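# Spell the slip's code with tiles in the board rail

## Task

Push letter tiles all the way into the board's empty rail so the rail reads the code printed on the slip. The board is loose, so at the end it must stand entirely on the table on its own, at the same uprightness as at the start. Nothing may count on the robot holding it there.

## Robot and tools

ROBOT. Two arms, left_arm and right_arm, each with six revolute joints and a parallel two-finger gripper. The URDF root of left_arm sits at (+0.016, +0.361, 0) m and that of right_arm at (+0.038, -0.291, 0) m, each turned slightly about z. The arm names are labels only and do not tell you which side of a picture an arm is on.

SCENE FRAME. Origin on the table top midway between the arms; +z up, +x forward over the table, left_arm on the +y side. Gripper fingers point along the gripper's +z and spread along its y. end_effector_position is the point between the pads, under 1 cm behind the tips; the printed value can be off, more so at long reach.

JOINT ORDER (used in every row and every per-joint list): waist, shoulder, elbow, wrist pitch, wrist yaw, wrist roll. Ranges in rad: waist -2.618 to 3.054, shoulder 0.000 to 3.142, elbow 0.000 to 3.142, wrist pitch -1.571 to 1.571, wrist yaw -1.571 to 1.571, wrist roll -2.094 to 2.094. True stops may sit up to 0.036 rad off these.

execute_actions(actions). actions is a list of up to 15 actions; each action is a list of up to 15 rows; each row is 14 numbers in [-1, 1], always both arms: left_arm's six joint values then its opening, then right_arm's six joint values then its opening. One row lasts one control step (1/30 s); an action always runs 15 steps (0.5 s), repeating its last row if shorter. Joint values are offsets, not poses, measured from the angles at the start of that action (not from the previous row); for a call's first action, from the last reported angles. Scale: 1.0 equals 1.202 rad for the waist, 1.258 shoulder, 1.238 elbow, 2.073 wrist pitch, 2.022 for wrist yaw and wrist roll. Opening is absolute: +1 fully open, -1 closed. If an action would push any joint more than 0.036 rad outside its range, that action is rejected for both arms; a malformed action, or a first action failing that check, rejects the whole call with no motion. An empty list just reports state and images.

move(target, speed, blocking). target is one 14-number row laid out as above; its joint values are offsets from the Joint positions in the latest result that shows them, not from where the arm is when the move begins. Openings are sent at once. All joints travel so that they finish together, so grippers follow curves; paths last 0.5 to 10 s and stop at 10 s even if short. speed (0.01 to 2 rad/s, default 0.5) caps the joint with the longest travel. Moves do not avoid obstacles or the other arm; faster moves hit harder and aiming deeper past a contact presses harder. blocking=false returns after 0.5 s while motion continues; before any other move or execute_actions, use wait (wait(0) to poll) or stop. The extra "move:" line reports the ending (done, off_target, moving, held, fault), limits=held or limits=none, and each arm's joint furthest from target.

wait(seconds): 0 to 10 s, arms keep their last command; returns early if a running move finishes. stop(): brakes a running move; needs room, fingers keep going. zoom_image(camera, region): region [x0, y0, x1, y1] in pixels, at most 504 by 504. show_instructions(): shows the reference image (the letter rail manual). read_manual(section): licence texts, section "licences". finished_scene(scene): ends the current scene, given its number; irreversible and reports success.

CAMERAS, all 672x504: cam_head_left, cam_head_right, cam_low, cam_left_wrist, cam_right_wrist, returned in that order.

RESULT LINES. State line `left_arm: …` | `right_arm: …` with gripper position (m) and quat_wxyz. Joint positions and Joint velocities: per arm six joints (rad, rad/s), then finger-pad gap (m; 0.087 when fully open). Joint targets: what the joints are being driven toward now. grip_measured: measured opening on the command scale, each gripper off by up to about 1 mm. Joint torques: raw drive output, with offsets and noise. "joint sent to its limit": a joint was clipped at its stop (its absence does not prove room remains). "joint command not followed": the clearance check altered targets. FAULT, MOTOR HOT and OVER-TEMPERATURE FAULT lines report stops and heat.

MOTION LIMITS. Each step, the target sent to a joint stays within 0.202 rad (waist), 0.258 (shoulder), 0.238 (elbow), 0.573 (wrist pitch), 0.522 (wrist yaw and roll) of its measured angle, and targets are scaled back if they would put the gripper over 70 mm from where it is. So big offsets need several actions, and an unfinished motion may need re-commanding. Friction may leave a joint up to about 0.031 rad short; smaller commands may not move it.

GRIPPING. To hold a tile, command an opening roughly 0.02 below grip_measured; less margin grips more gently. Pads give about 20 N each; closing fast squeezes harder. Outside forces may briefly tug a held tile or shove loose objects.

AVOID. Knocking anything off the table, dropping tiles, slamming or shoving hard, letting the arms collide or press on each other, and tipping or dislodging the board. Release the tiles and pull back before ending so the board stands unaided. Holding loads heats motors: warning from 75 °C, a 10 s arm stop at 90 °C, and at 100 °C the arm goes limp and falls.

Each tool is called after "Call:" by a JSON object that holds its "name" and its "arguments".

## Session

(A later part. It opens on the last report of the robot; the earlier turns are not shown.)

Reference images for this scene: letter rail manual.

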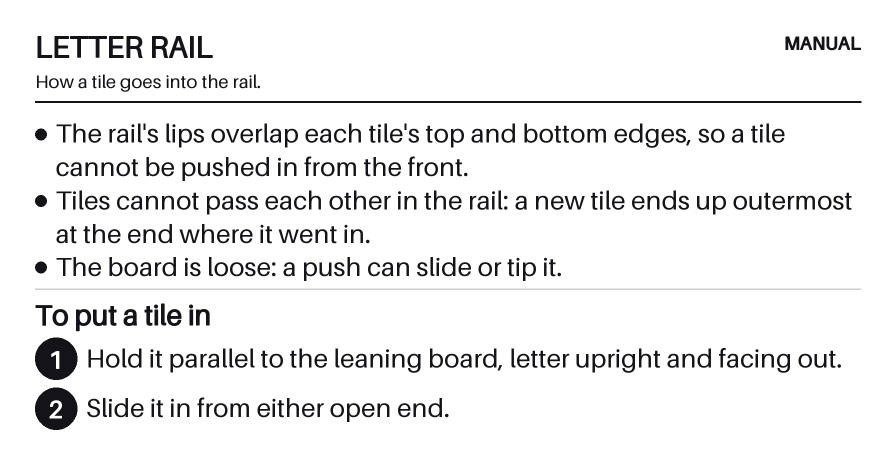

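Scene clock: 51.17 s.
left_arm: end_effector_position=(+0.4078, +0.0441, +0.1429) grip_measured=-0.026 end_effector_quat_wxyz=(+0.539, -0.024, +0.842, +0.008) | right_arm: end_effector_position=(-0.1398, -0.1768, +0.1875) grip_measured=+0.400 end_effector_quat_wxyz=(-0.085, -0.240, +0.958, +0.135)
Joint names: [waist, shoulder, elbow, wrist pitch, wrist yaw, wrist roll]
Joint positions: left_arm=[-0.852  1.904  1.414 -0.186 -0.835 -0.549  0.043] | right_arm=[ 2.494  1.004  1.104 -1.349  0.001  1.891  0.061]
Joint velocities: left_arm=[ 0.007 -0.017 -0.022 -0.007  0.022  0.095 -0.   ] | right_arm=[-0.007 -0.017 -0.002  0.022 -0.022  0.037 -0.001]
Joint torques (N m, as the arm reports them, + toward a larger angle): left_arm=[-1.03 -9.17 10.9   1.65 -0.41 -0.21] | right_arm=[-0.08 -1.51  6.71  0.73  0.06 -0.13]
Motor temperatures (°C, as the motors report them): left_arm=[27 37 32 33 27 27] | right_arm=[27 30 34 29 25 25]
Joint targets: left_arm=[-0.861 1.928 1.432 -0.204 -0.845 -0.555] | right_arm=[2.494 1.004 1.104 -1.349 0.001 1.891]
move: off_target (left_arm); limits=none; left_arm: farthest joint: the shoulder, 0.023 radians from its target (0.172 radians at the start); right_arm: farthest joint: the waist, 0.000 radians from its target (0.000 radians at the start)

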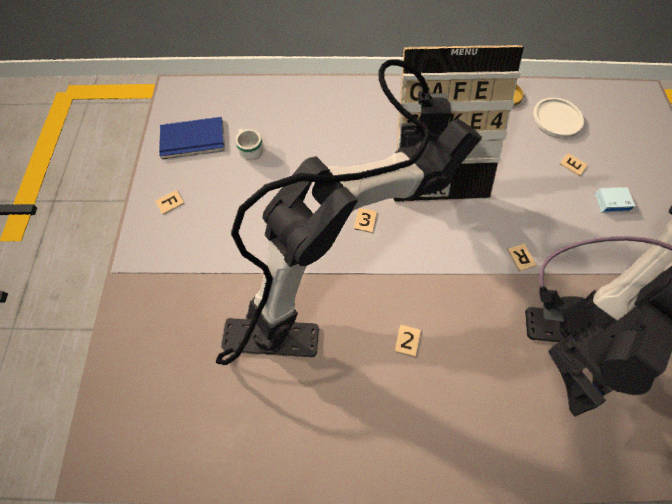

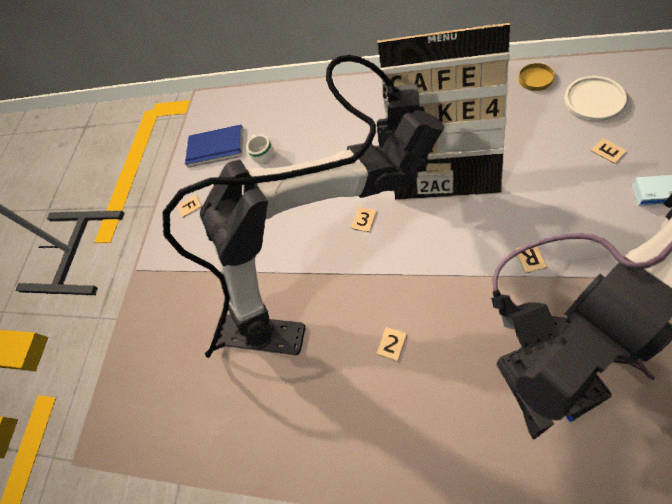

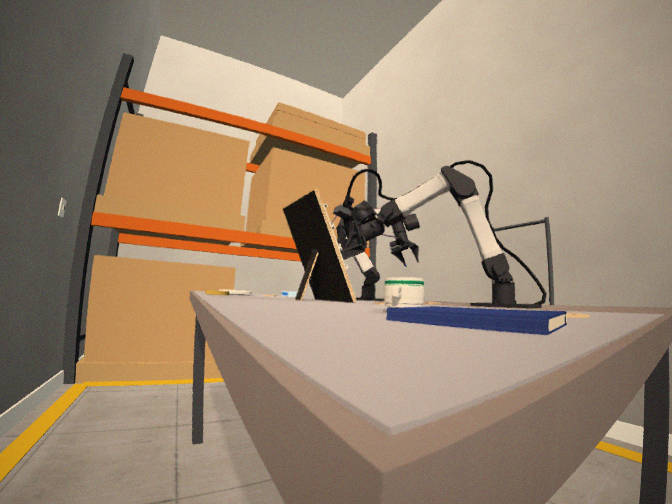

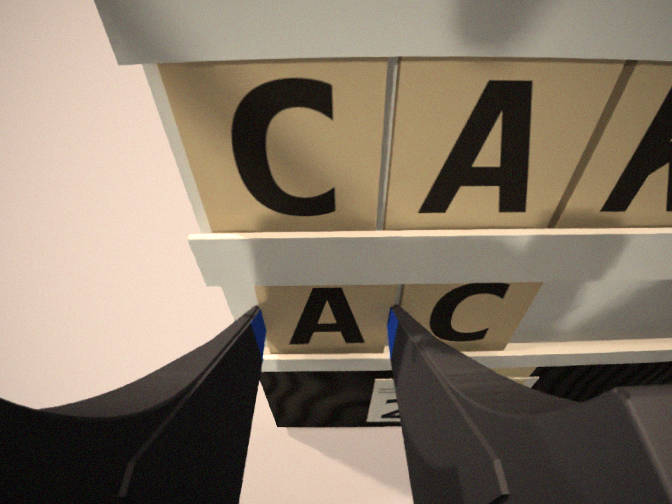

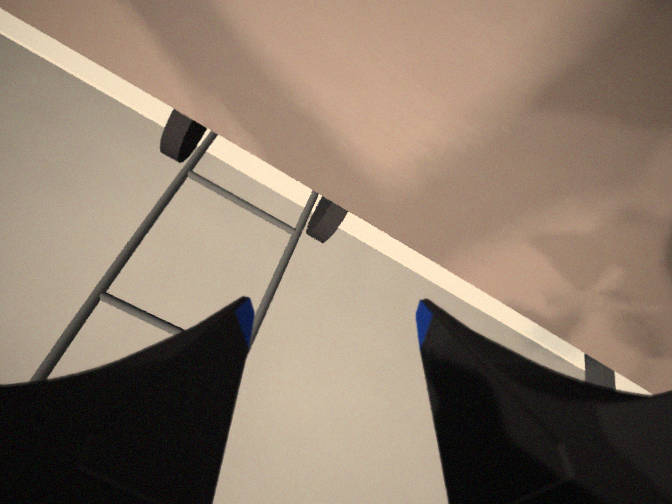

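Call:
{"name": "move", "arguments": {"target": [-0.075,-0.075,-0.085,0,0,0,0.15,0,0,0,0,0,0,0.4], "speed": 0.18}}

Call:
{"name": "move", "arguments": {"target": [-0.393,-0.049,-0.153,-0.388,0.418,-0.3,0.4,0,0,0,0,0,0,0.4], "speed": 0.9}}

Scene clock: 53.10 s.
left_arm: end_effector_position=(+0.3695, +0.0291, +0.1519) grip_measured=+0.150 end_effector_quat_wxyz=(+0.541, +0.009, +0.841, -0.017) | right_arm: end_effector_position=(-0.1398, -0.1768, +0.1875) grip_measured=+0.400 end_effector_quat_wxyz=(-0.085, -0.240, +0.958, +0.135)
Joint names: [waist, shoulder, elbow, wrist pitch, wrist yaw, wrist roll]
Joint positions: left_arm=[-0.935  1.82   1.336 -0.183 -0.836 -0.549  0.05 ] | right_arm=[ 2.494  1.004  1.104 -1.349  0.001  1.891  0.061]
Joint velocities: left_arm=[-0.002 -0.017  0.002 -0.022 -0.022 -0.051 -0.001] | right_arm=[-0.007 -0.007 -0.007  0.037 -0.051 -0.066 -0.002]
Joint torques (N m, as the arm reports them, + toward a larger angle): left_arm=[ -0.91 -11.15   6.53   1.84  -0.3   -0.14] | right_arm=[ 0.02 -1.45  6.78  0.76  0.08 -0.13]
Motor temperatures (°C, as the motors report them): left_arm=[27 37 32 33 27 27] | right_arm=[27 30 34 29 25 25]
Joint targets: left_arm=[-0.942 1.810 1.309 -0.186 -0.835 -0.549] | right_arm=[2.494 1.004 1.104 -1.349 0.001 1.891]
move: off_target (left_arm); limits=none; left_arm: farthest joint: the elbow, 0.027 radians from its target (0.105 radians at the start); right_arm: farthest joint: the waist, 0.000 radians from its target (0.000 radians at the start)

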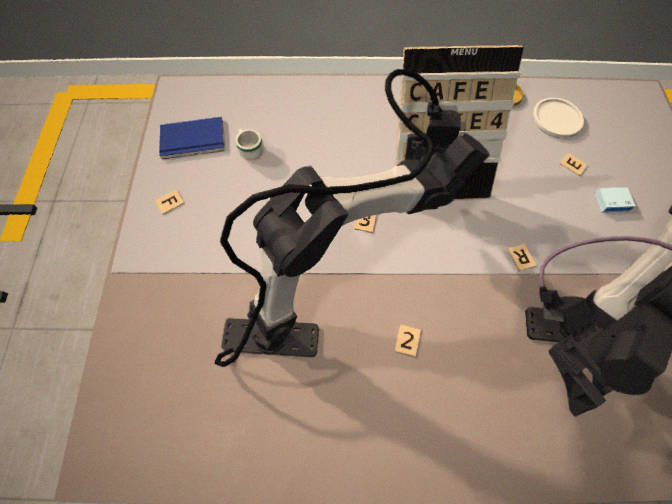

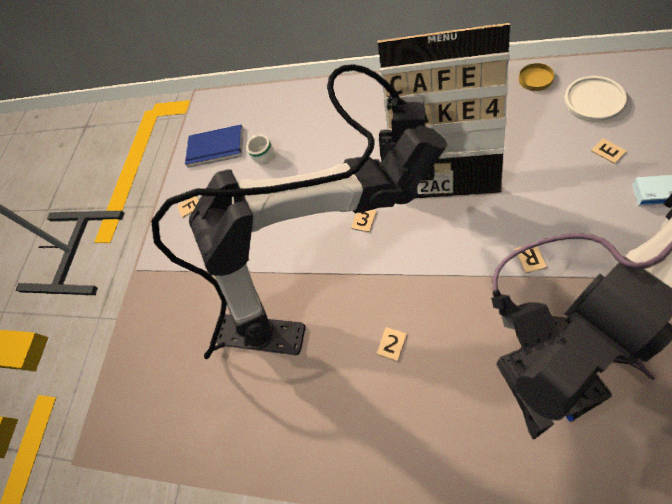

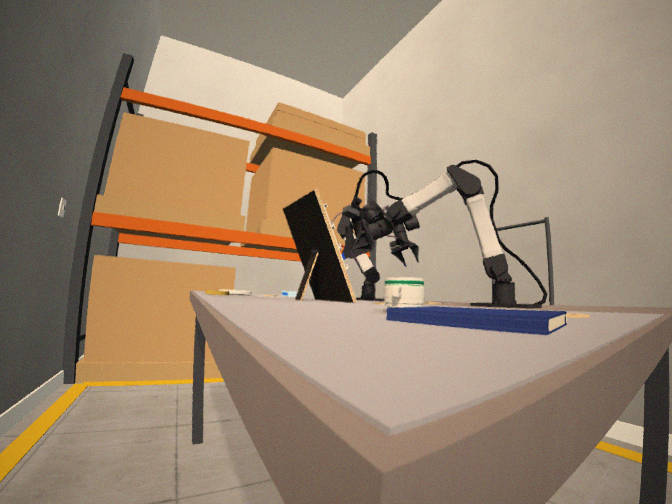

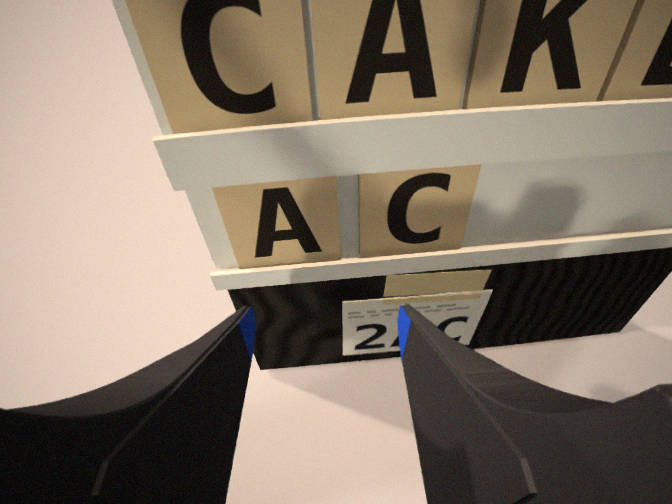

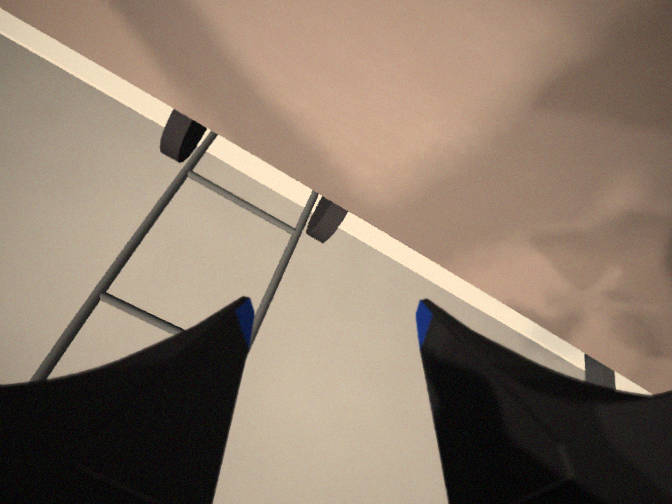

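Scene clock: 54.93 s.
left_arm: end_effector_position=(+0.0101, +0.0689, +0.0336) grip_measured=+0.400 end_effector_quat_wxyz=(+0.001, +0.156, +0.988, +0.003) | right_arm: end_effector_position=(-0.1398, -0.1768, +0.1875) grip_measured=+0.400 end_effector_quat_wxyz=(-0.085, -0.240, +0.958, +0.135)
Joint names: [waist, shoulder, elbow, wrist pitch, wrist yaw, wrist roll]
Joint positions: left_arm=[-1.403  1.771  1.17  -0.975 -0.004 -1.15   0.061] | right_arm=[ 2.494  1.004  1.104 -1.349  0.001  1.891  0.061]
Joint velocities: left_arm=[ 0.007 -0.017 -0.012 -0.007 -0.051  0.066 -0.   ] | right_arm=[ 0.017 -0.012  0.002 -0.022 -0.022 -0.022  0.   ]
Joint torques (N m, as the arm reports them, + toward a larger angle): left_arm=[-0.65 -9.35  5.22  0.35  0.04 -0.21] | right_arm=[-0.04 -1.42  6.7   0.74  0.06 -0.07]
Motor temperatures (°C, as the motors report them): left_arm=[27 37 32 33 27 27] | right_arm=[27 30 34 29 25 25]
Joint targets: left_arm=[-1.407 1.758 1.147 -0.987 0.010 -1.156] | right_arm=[2.494 1.004 1.104 -1.349 0.001 1.891]
move: off_target (left_arm); limits=none; left_arm: farthest joint: the elbow, 0.023 radians from its target (0.189 radians at the start); right_arm: farthest joint: the waist, 0.000 radians from its target (0.000 radians at the start)

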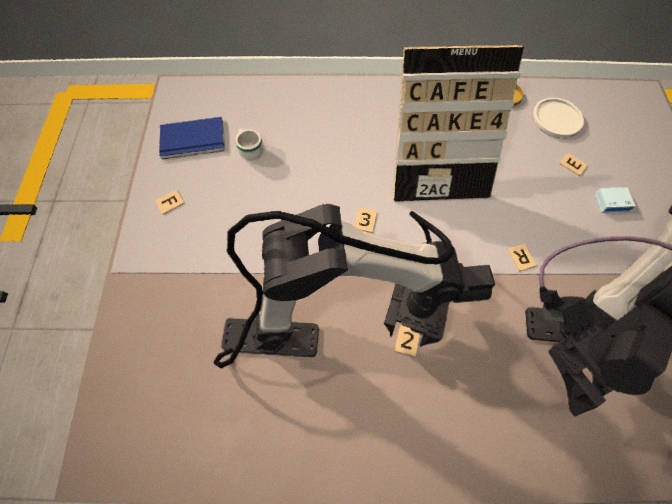

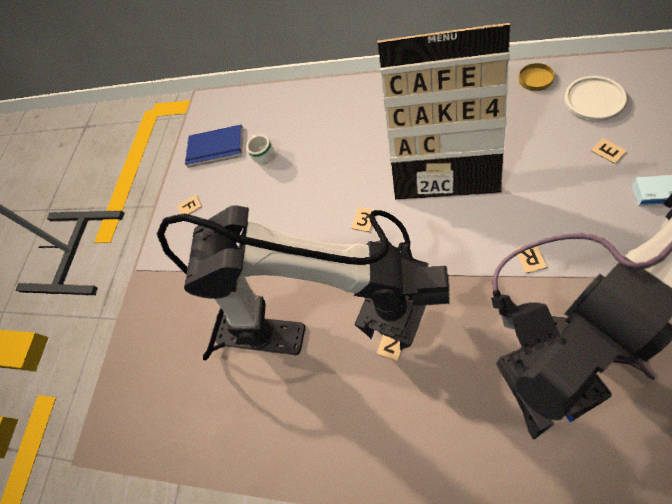

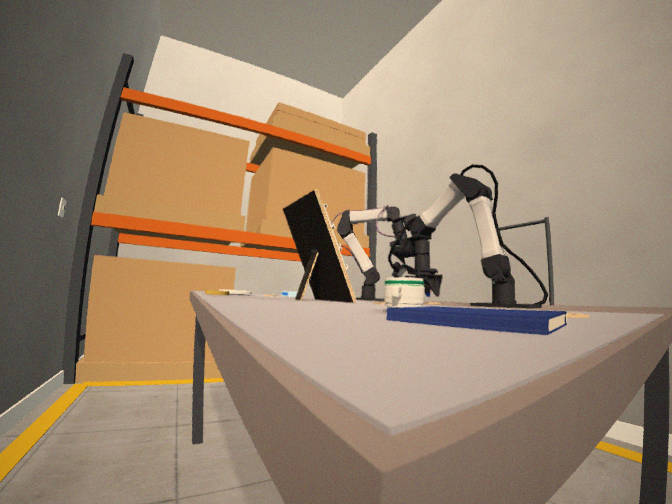

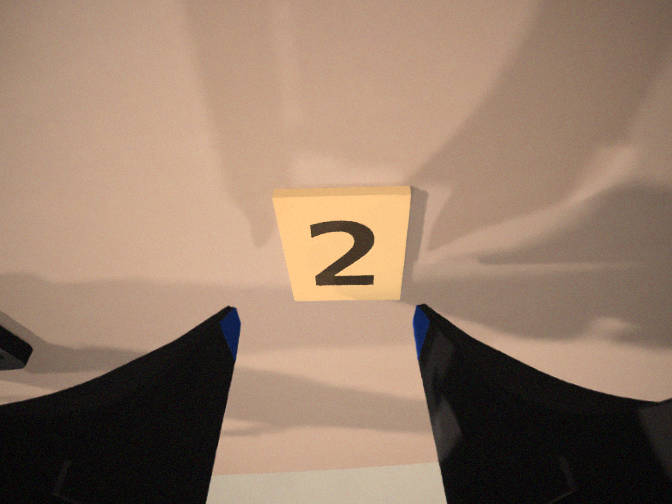

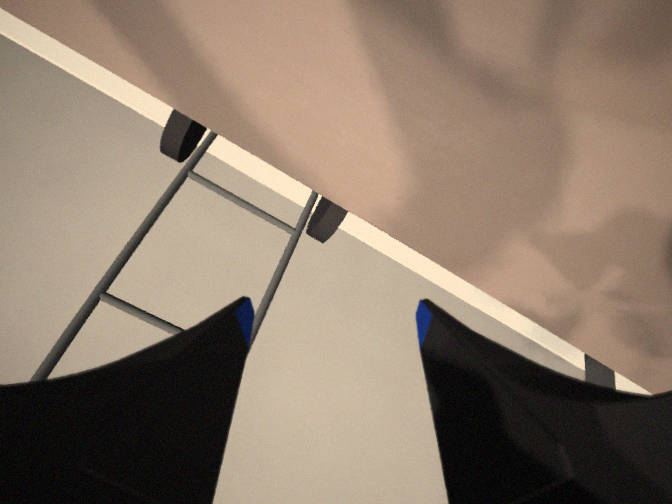

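Call:
{"name": "move", "arguments": {"target": [0.017,0.059,-0.05,0.051,0.006,-0.021,0.5,0,0,0,0,0,0,0.4], "speed": 0.15}}

Scene clock: 56.40 s.
left_arm: end_effector_position=(+0.0134, +0.0613, +0.0092) grip_measured=+0.500 end_effector_quat_wxyz=(+0.002, +0.133, +0.991, +0.000) | right_arm: end_effector_position=(-0.1398, -0.1768, +0.1875) grip_measured=+0.400 end_effector_quat_wxyz=(-0.085, -0.240, +0.958, +0.135)
Joint names: [waist, shoulder, elbow, wrist pitch, wrist yaw, wrist roll]
Joint positions: left_arm=[-1.392  1.825  1.132 -0.878 -0.004 -1.186  0.066] | right_arm=[ 2.494  1.004  1.104 -1.349  0.001  1.891  0.061]
Joint velocities: left_arm=[-0.002 -0.002 -0.012  0.081 -0.007 -0.007  0.001] | right_arm=[ 0.002 -0.012 -0.007  0.007  0.022  0.007  0.001]
Joint torques (N m, as the arm reports them, + toward a larger angle): left_arm=[ 0.41 -7.04  4.89  0.54  0.04 -0.2 ] | right_arm=[ 0.15 -1.46  6.68  0.73  0.06 -0.13]
Motor temperatures (°C, as the motors report them): left_arm=[27 37 32 33 27 27] | right_arm=[27 30 34 29 25 25]
Joint targets: left_arm=[-1.382 1.845 1.108 -0.869 0.008 -1.192] | right_arm=[2.494 1.004 1.104 -1.349 0.001 1.891]
move: off_target (left_arm); limits=none; left_arm: farthest joint: the elbow, 0.024 radians from its target (0.062 radians at the start); right_arm: farthest joint: the waist, 0.000 radians from its target (0.000 radians at the start)

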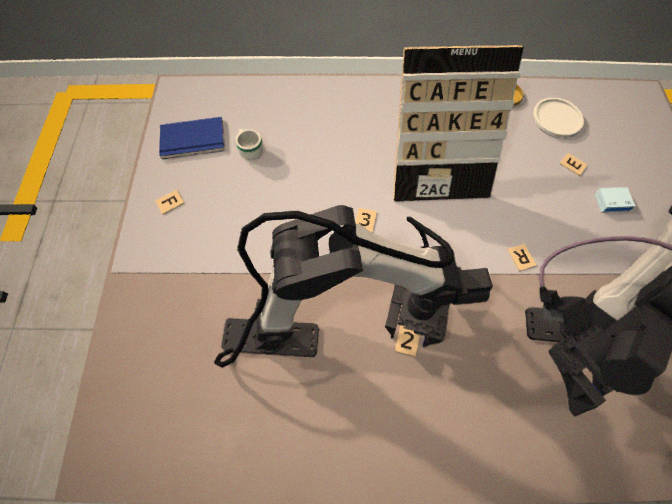

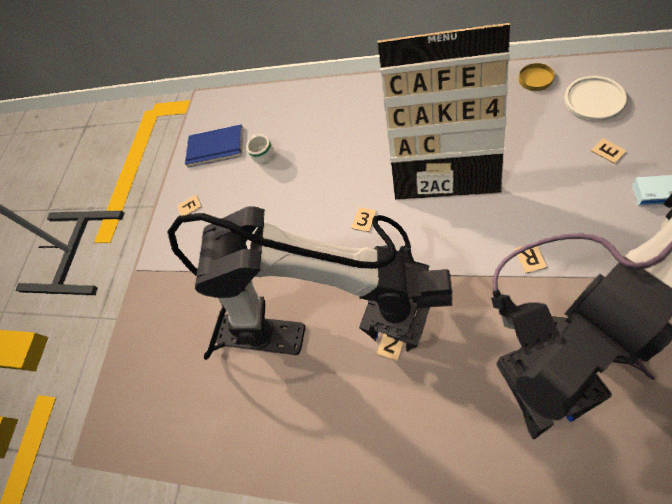

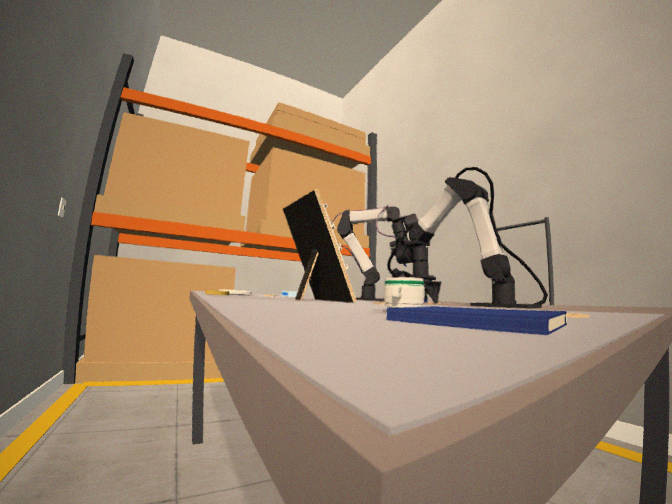

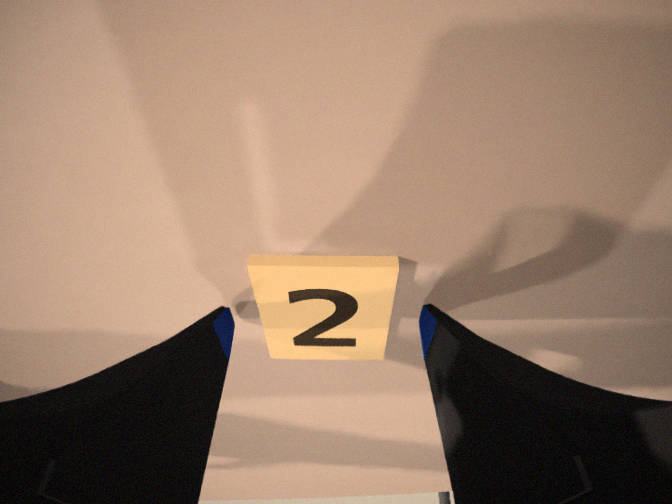

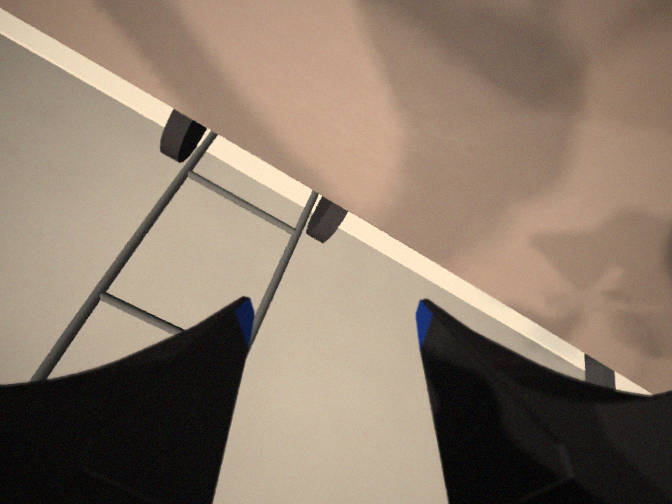

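Call:
{"name": "execute_actions", "arguments": {"actions": [[[0,0,0,0,0,0,0.3,0,0,0,0,0,0,0.4],[0,0,0,0,0,0,0.2,0,0,0,0,0,0,0.4],[0,0,0,0,0,0,0.15,0,0,0,0,0,0,0.4],[0,0,0,0,0,0,0.1,0,0,0,0,0,0,0.4],[0,0,0,0,0,0,0.06,0,0,0,0,0,0,0.4],[0,0,0,0,0,0,0.03,0,0,0,0,0,0,0.4],[0,0,0,0,0,0,0,0,0,0,0,0,0,0.4],[0,0,0,0,0,0,-0.03,0,0,0,0,0,0,0.4],[0,0,0,0,0,0,-0.07,0,0,0,0,0,0,0.4]],[[0,-0.015,0,0,0,0,-0.07,0,0,0,0,0,0,0.4],[0,-0.025,0,0,0,0,-0.07,0,0,0,0,0,0,0.4],[0,-0.035,0,0,0,0,-0.07,0,0,0,0,0,0,0.4],[0,-0.045,0,0,0,0,-0.07,0,0,0,0,0,0,0.4],[0,-0.055,0,0,0,0,-0.07,0,0,0,0,0,0,0.4],[0,-0.07,0,0,0,0,-0.07,0,0,0,0,0,0,0.4]]]}}

Call:
{"name": "move", "arguments": {"target": [0.575,-0.2,-0.042,0.15,-0.365,0.379,-0.07,0,0,0,0,0,0,0.4], "speed": 0.8}}

Scene clock: 57.63 s.
left_arm: end_effector_position=(+0.0144, +0.0534, +0.0331) grip_measured=-0.023 end_effector_quat_wxyz=(+0.012, +0.133, +0.990, -0.041) | right_arm: end_effector_position=(-0.1398, -0.1768, +0.1875) grip_measured=+0.400 end_effector_quat_wxyz=(-0.085, -0.240, +0.958, +0.135)
Joint names: [waist, shoulder, elbow, wrist pitch, wrist yaw, wrist roll]
Joint positions: left_arm=[-1.392  1.739  1.132 -0.877 -0.004 -1.186  0.043] | right_arm=[ 2.494  1.004  1.104 -1.349  0.001  1.891  0.061]
Joint velocities: left_arm=[-0.002 -0.002 -0.012 -0.037 -0.066  0.066 -0.   ] | right_arm=[ 0.007 -0.007 -0.007  0.066  0.037 -0.022 -0.   ]
Joint torques (N m, as the arm reports them, + toward a larger angle): left_arm=[-0.32 -8.42  7.7   0.66 -0.09 -0.14] | right_arm=[-0.03 -1.46  6.75  0.74  0.09 -0.17]
Motor temperatures (°C, as the motors report them): left_arm=[27 37 32 33 27 27] | right_arm=[27 30 34 29 25 25]
Joint targets: left_arm=[-1.392 1.737 1.132 -0.877 -0.004 -1.186] | right_arm=[2.494 1.004 1.104 -1.349 0.001 1.891]

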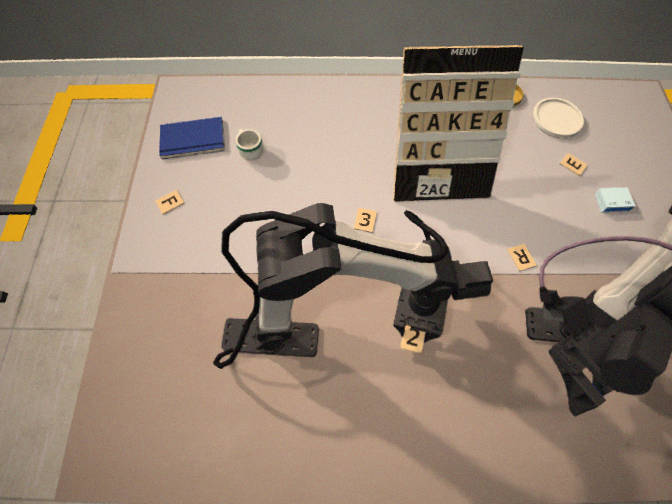

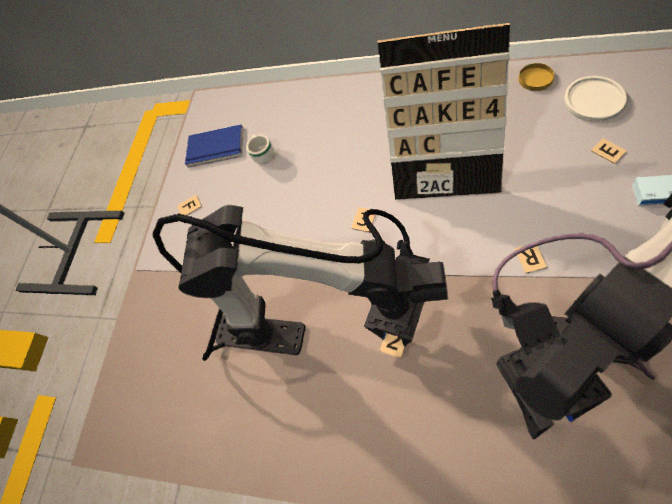

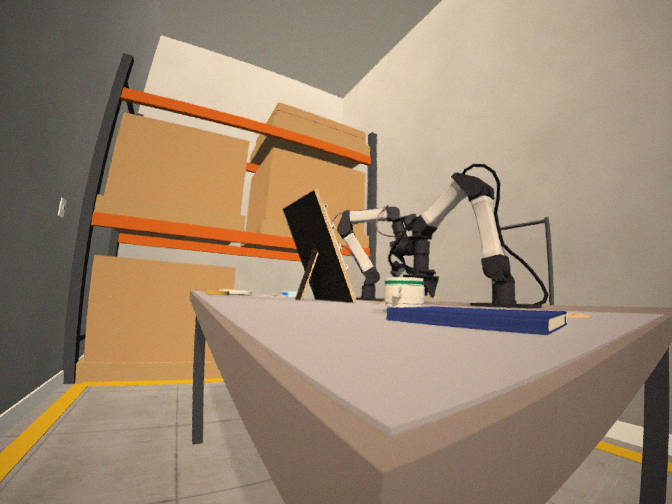

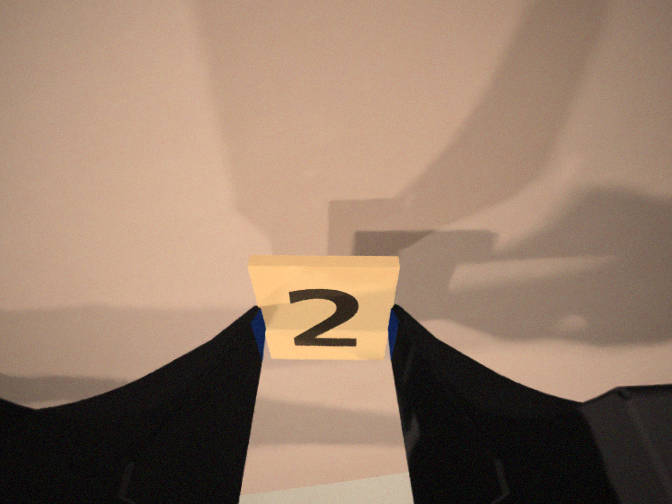

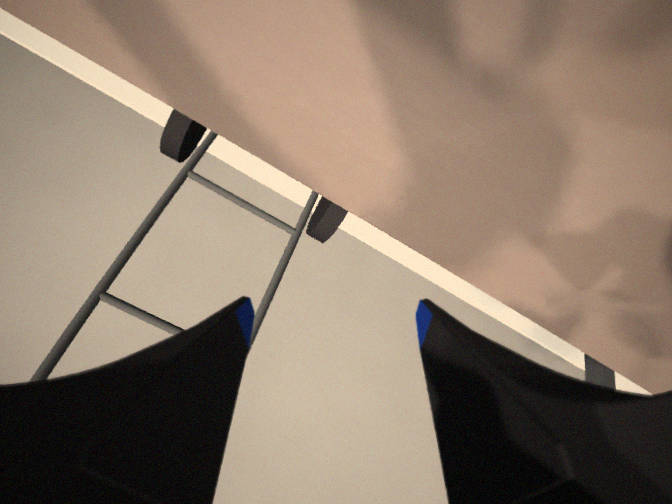

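Scene clock: 59.47 s.
left_arm: end_effector_position=(+0.3362, +0.1987, +0.1414) grip_measured=-0.023 end_effector_quat_wxyz=(+0.425, +0.043, +0.896, +0.123) | right_arm: end_effector_position=(-0.1398, -0.1768, +0.1875) grip_measured=+0.400 end_effector_quat_wxyz=(-0.085, -0.240, +0.958, +0.135)
Joint names: [waist, shoulder, elbow, wrist pitch, wrist yaw, wrist roll]
Joint positions: left_arm=[-0.705  1.496  1.109 -0.569 -0.732 -0.427  0.043] | right_arm=[ 2.494  1.004  1.104 -1.349  0.001  1.891  0.061]
Joint velocities: left_arm=[-0.017 -0.017 -0.007 -0.007 -0.051  0.066 -0.   ] | right_arm=[-0.012  0.007  0.002 -0.051  0.007 -0.051  0.001]
Joint torques (N m, as the arm reports them, + toward a larger angle): left_arm=[-0.04 -7.63  6.22  1.6  -0.45 -0.11] | right_arm=[-0.02 -1.27  6.73  0.77  0.04 -0.12]
Motor temperatures (°C, as the motors report them): left_arm=[27 37 32 33 27 27] | right_arm=[27 30 34 29 25 25]
Joint targets: left_arm=[-0.701 1.488 1.080 -0.566 -0.742 -0.420] | right_arm=[2.494 1.004 1.104 -1.349 0.001 1.891]
move: off_target (left_arm); limits=none; left_arm: farthest joint: the elbow, 0.029 radians from its target (0.052 radians at the start); right_arm: farthest joint: the waist, 0.000 radians from its target (0.000 radians at the start)

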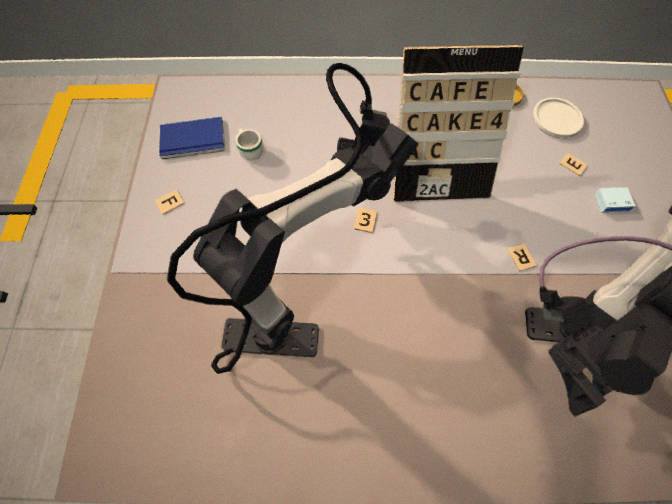

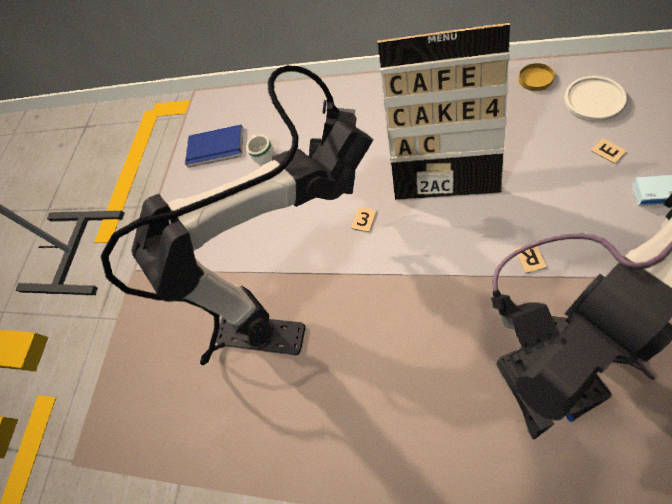

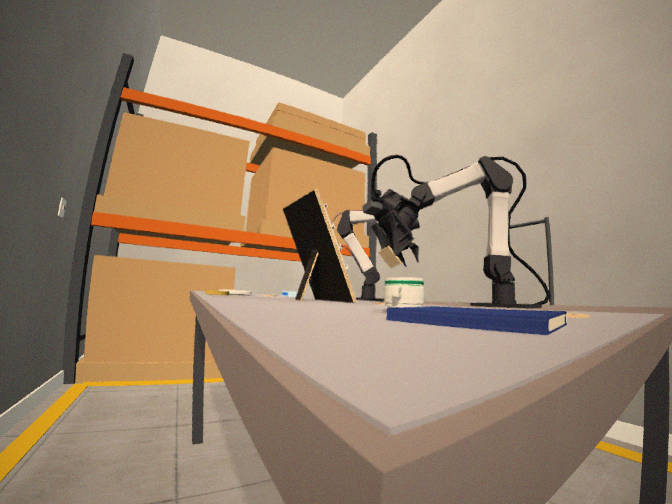

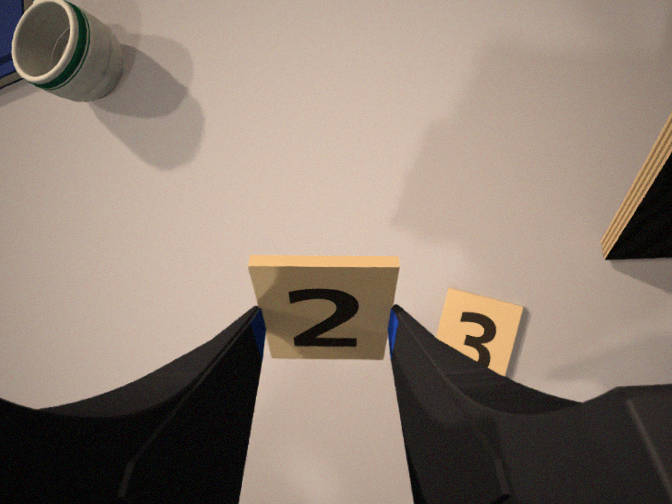

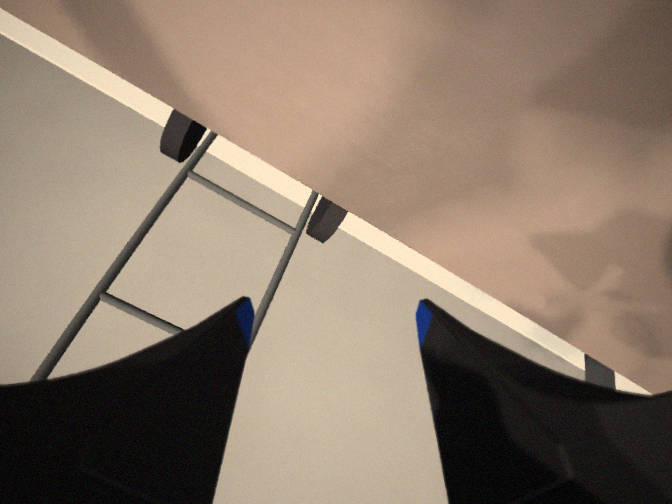

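Call:
{"name": "move", "arguments": {"target": [-0.021,0.156,0,0.252,0,0,-0.07,0,0,0,0,0,0,0.4], "speed": 0.6}}

Scene clock: 61.20 s.
left_arm: end_effector_position=(+0.4031, +0.1251, +0.1406) grip_measured=-0.023 end_effector_quat_wxyz=(+0.535, -0.017, +0.845, +0.017) | right_arm: end_effector_position=(-0.1398, -0.1768, +0.1875) grip_measured=+0.400 end_effector_quat_wxyz=(-0.085, -0.240, +0.958, +0.135)
Joint names: [waist, shoulder, elbow, wrist pitch, wrist yaw, wrist roll]
Joint positions: left_arm=[-0.72   1.673  1.109 -0.047 -0.732 -0.427  0.043] | right_arm=[ 2.494  1.004  1.104 -1.349  0.001  1.891  0.061]
Joint velocities: left_arm=[-0.012  0.012 -0.002  0.022 -0.022 -0.037 -0.   ] | right_arm=[ 0.007 -0.012 -0.007 -0.051 -0.066 -0.007  0.001]
Joint torques (N m, as the arm reports them, + toward a larger angle): left_arm=[-1.08 -7.24  9.16  1.98 -0.25 -0.14] | right_arm=[-0.22 -1.49  6.48  0.69  0.07 -0.1 ]
Motor temperatures (°C, as the motors report them): left_arm=[27 37 32 33 27 27] | right_arm=[27 30 34 29 25 25]
Joint targets: left_arm=[-0.730 1.693 1.109 -0.046 -0.732 -0.427] | right_arm=[2.494 1.004 1.104 -1.349 0.001 1.891]
move: done; limits=none; left_arm: farthest joint: the shoulder, 0.019 radians from its target (0.196 radians at the start); right_arm: farthest joint: the waist, 0.000 radians from its target (0.000 radians at the start)

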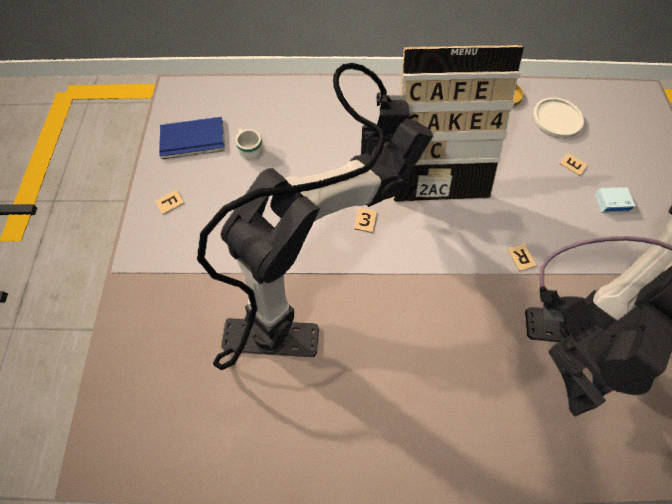

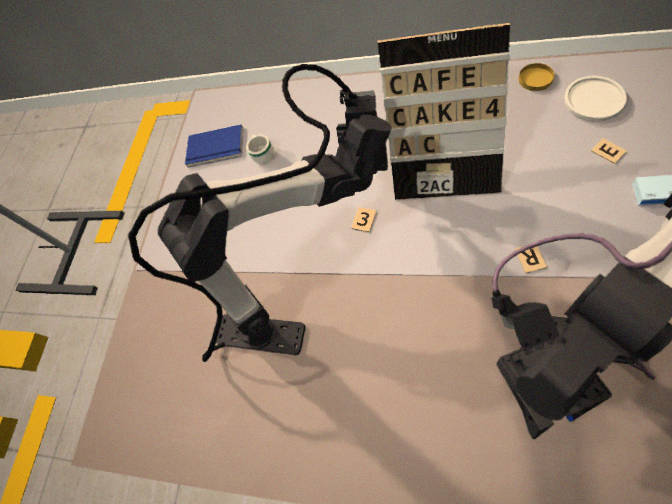

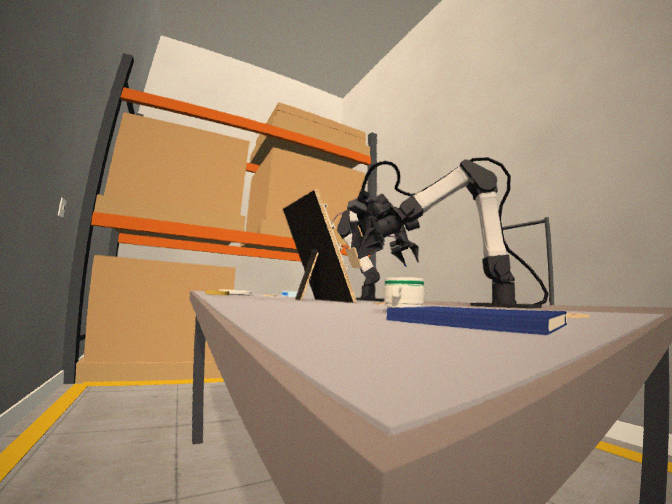

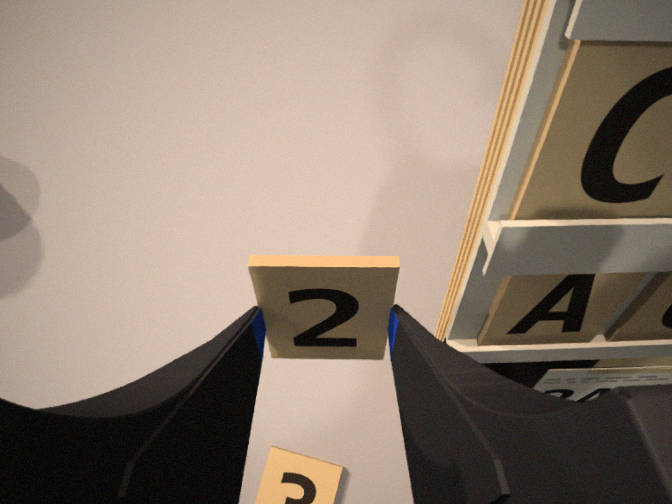

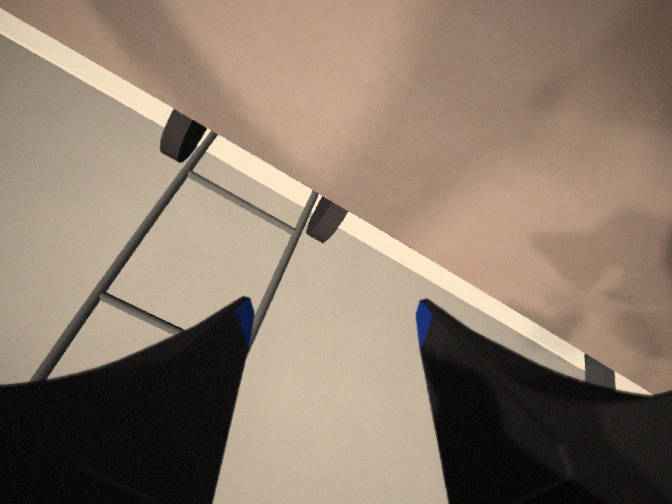

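Call:
{"name": "move", "arguments": {"target": [-0.05,0.085,0.106,-0.034,-0.027,-0.026,-0.07,0,0,0,0,0,0,0.4], "speed": 0.09}}

Scene clock: 63.17 s.
left_arm: end_effector_position=(+0.4068, +0.0955, +0.1441) grip_measured=-0.023 end_effector_quat_wxyz=(+0.537, -0.021, +0.843, +0.014) | right_arm: end_effector_position=(-0.1398, -0.1768, +0.1875) grip_measured=+0.400 end_effector_quat_wxyz=(-0.085, -0.240, +0.958, +0.135)
Joint names: [waist, shoulder, elbow, wrist pitch, wrist yaw, wrist roll]
Joint positions: left_arm=[-0.771  1.757  1.223 -0.099 -0.776 -0.474  0.043] | right_arm=[ 2.494  1.004  1.104 -1.349  0.001  1.891  0.061]
Joint velocities: left_arm=[-0.032  0.002  0.002  0.007  0.007  0.007  0.   ] | right_arm=[-0.007  0.012  0.002  0.037 -0.037  0.007 -0.001]
Joint torques (N m, as the arm reports them, + toward a larger angle): left_arm=[-1.05 -7.74 10.89  1.72 -0.36 -0.21] | right_arm=[ 0.   -1.34  6.73  0.71  0.03 -0.12]
Motor temperatures (°C, as the motors report them): left_arm=[27 37 32 33 27 27] | right_arm=[27 30 34 29 25 25]
Joint targets: left_arm=[-0.781 1.780 1.240 -0.118 -0.786 -0.480] | right_arm=[2.494 1.004 1.104 -1.349 0.001 1.891]
move: off_target (left_arm); limits=none; left_arm: farthest joint: the shoulder, 0.023 radians from its target (0.106 radians at the start); right_arm: farthest joint: the waist, 0.000 radians from its target (0.000 radians at the start)

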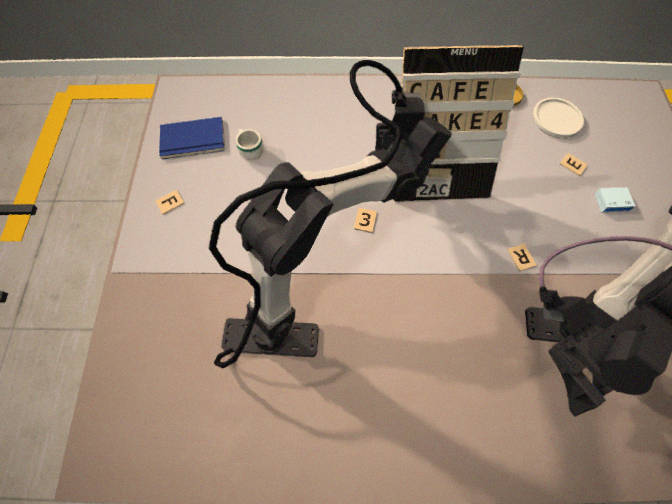

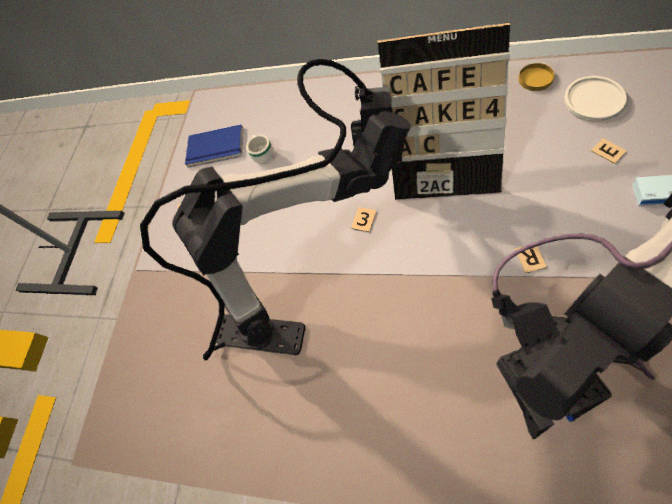

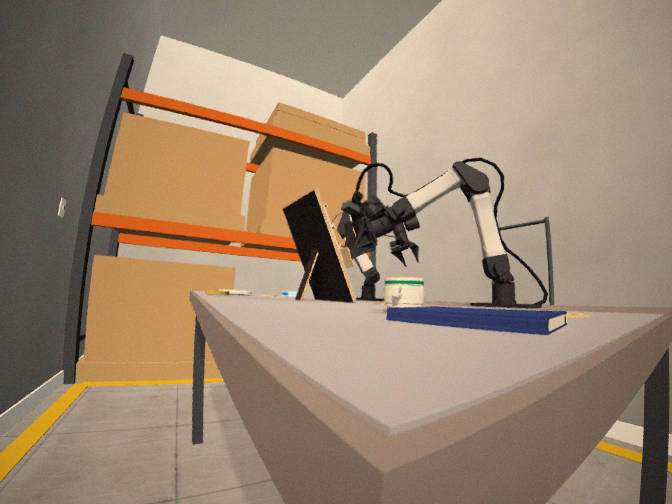

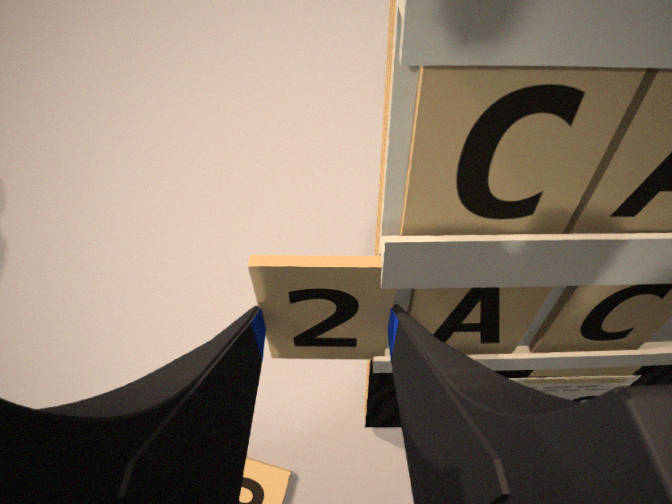

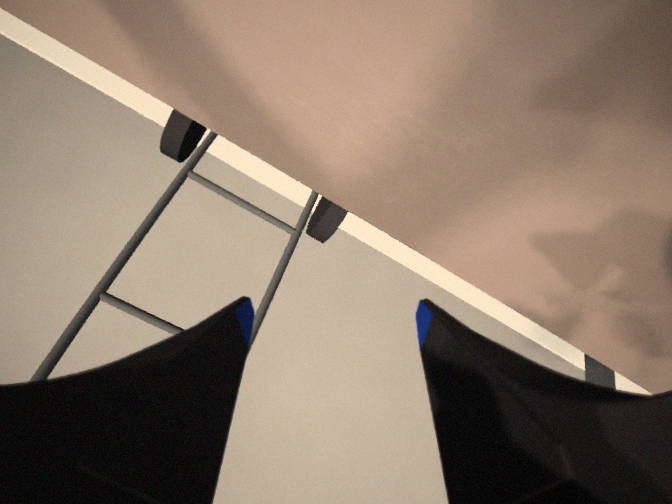

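Call:
{"name": "zoom_image", "arguments": {"camera": "cam_left_wrist", "region": [340,300,430,390]}}

Region (340, 300, 430, 390) of cam_left_wrist's 672x504 image, scaled by 5.600, with more detail than that image has.

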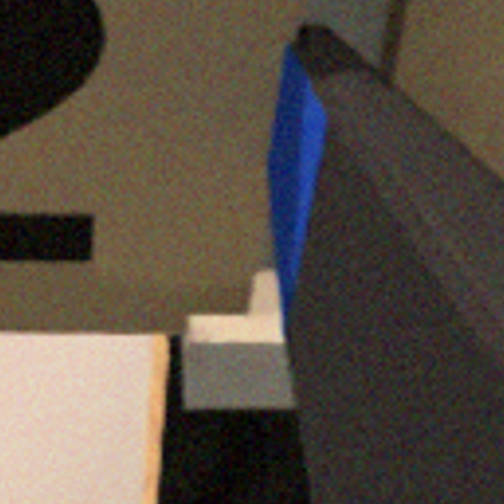

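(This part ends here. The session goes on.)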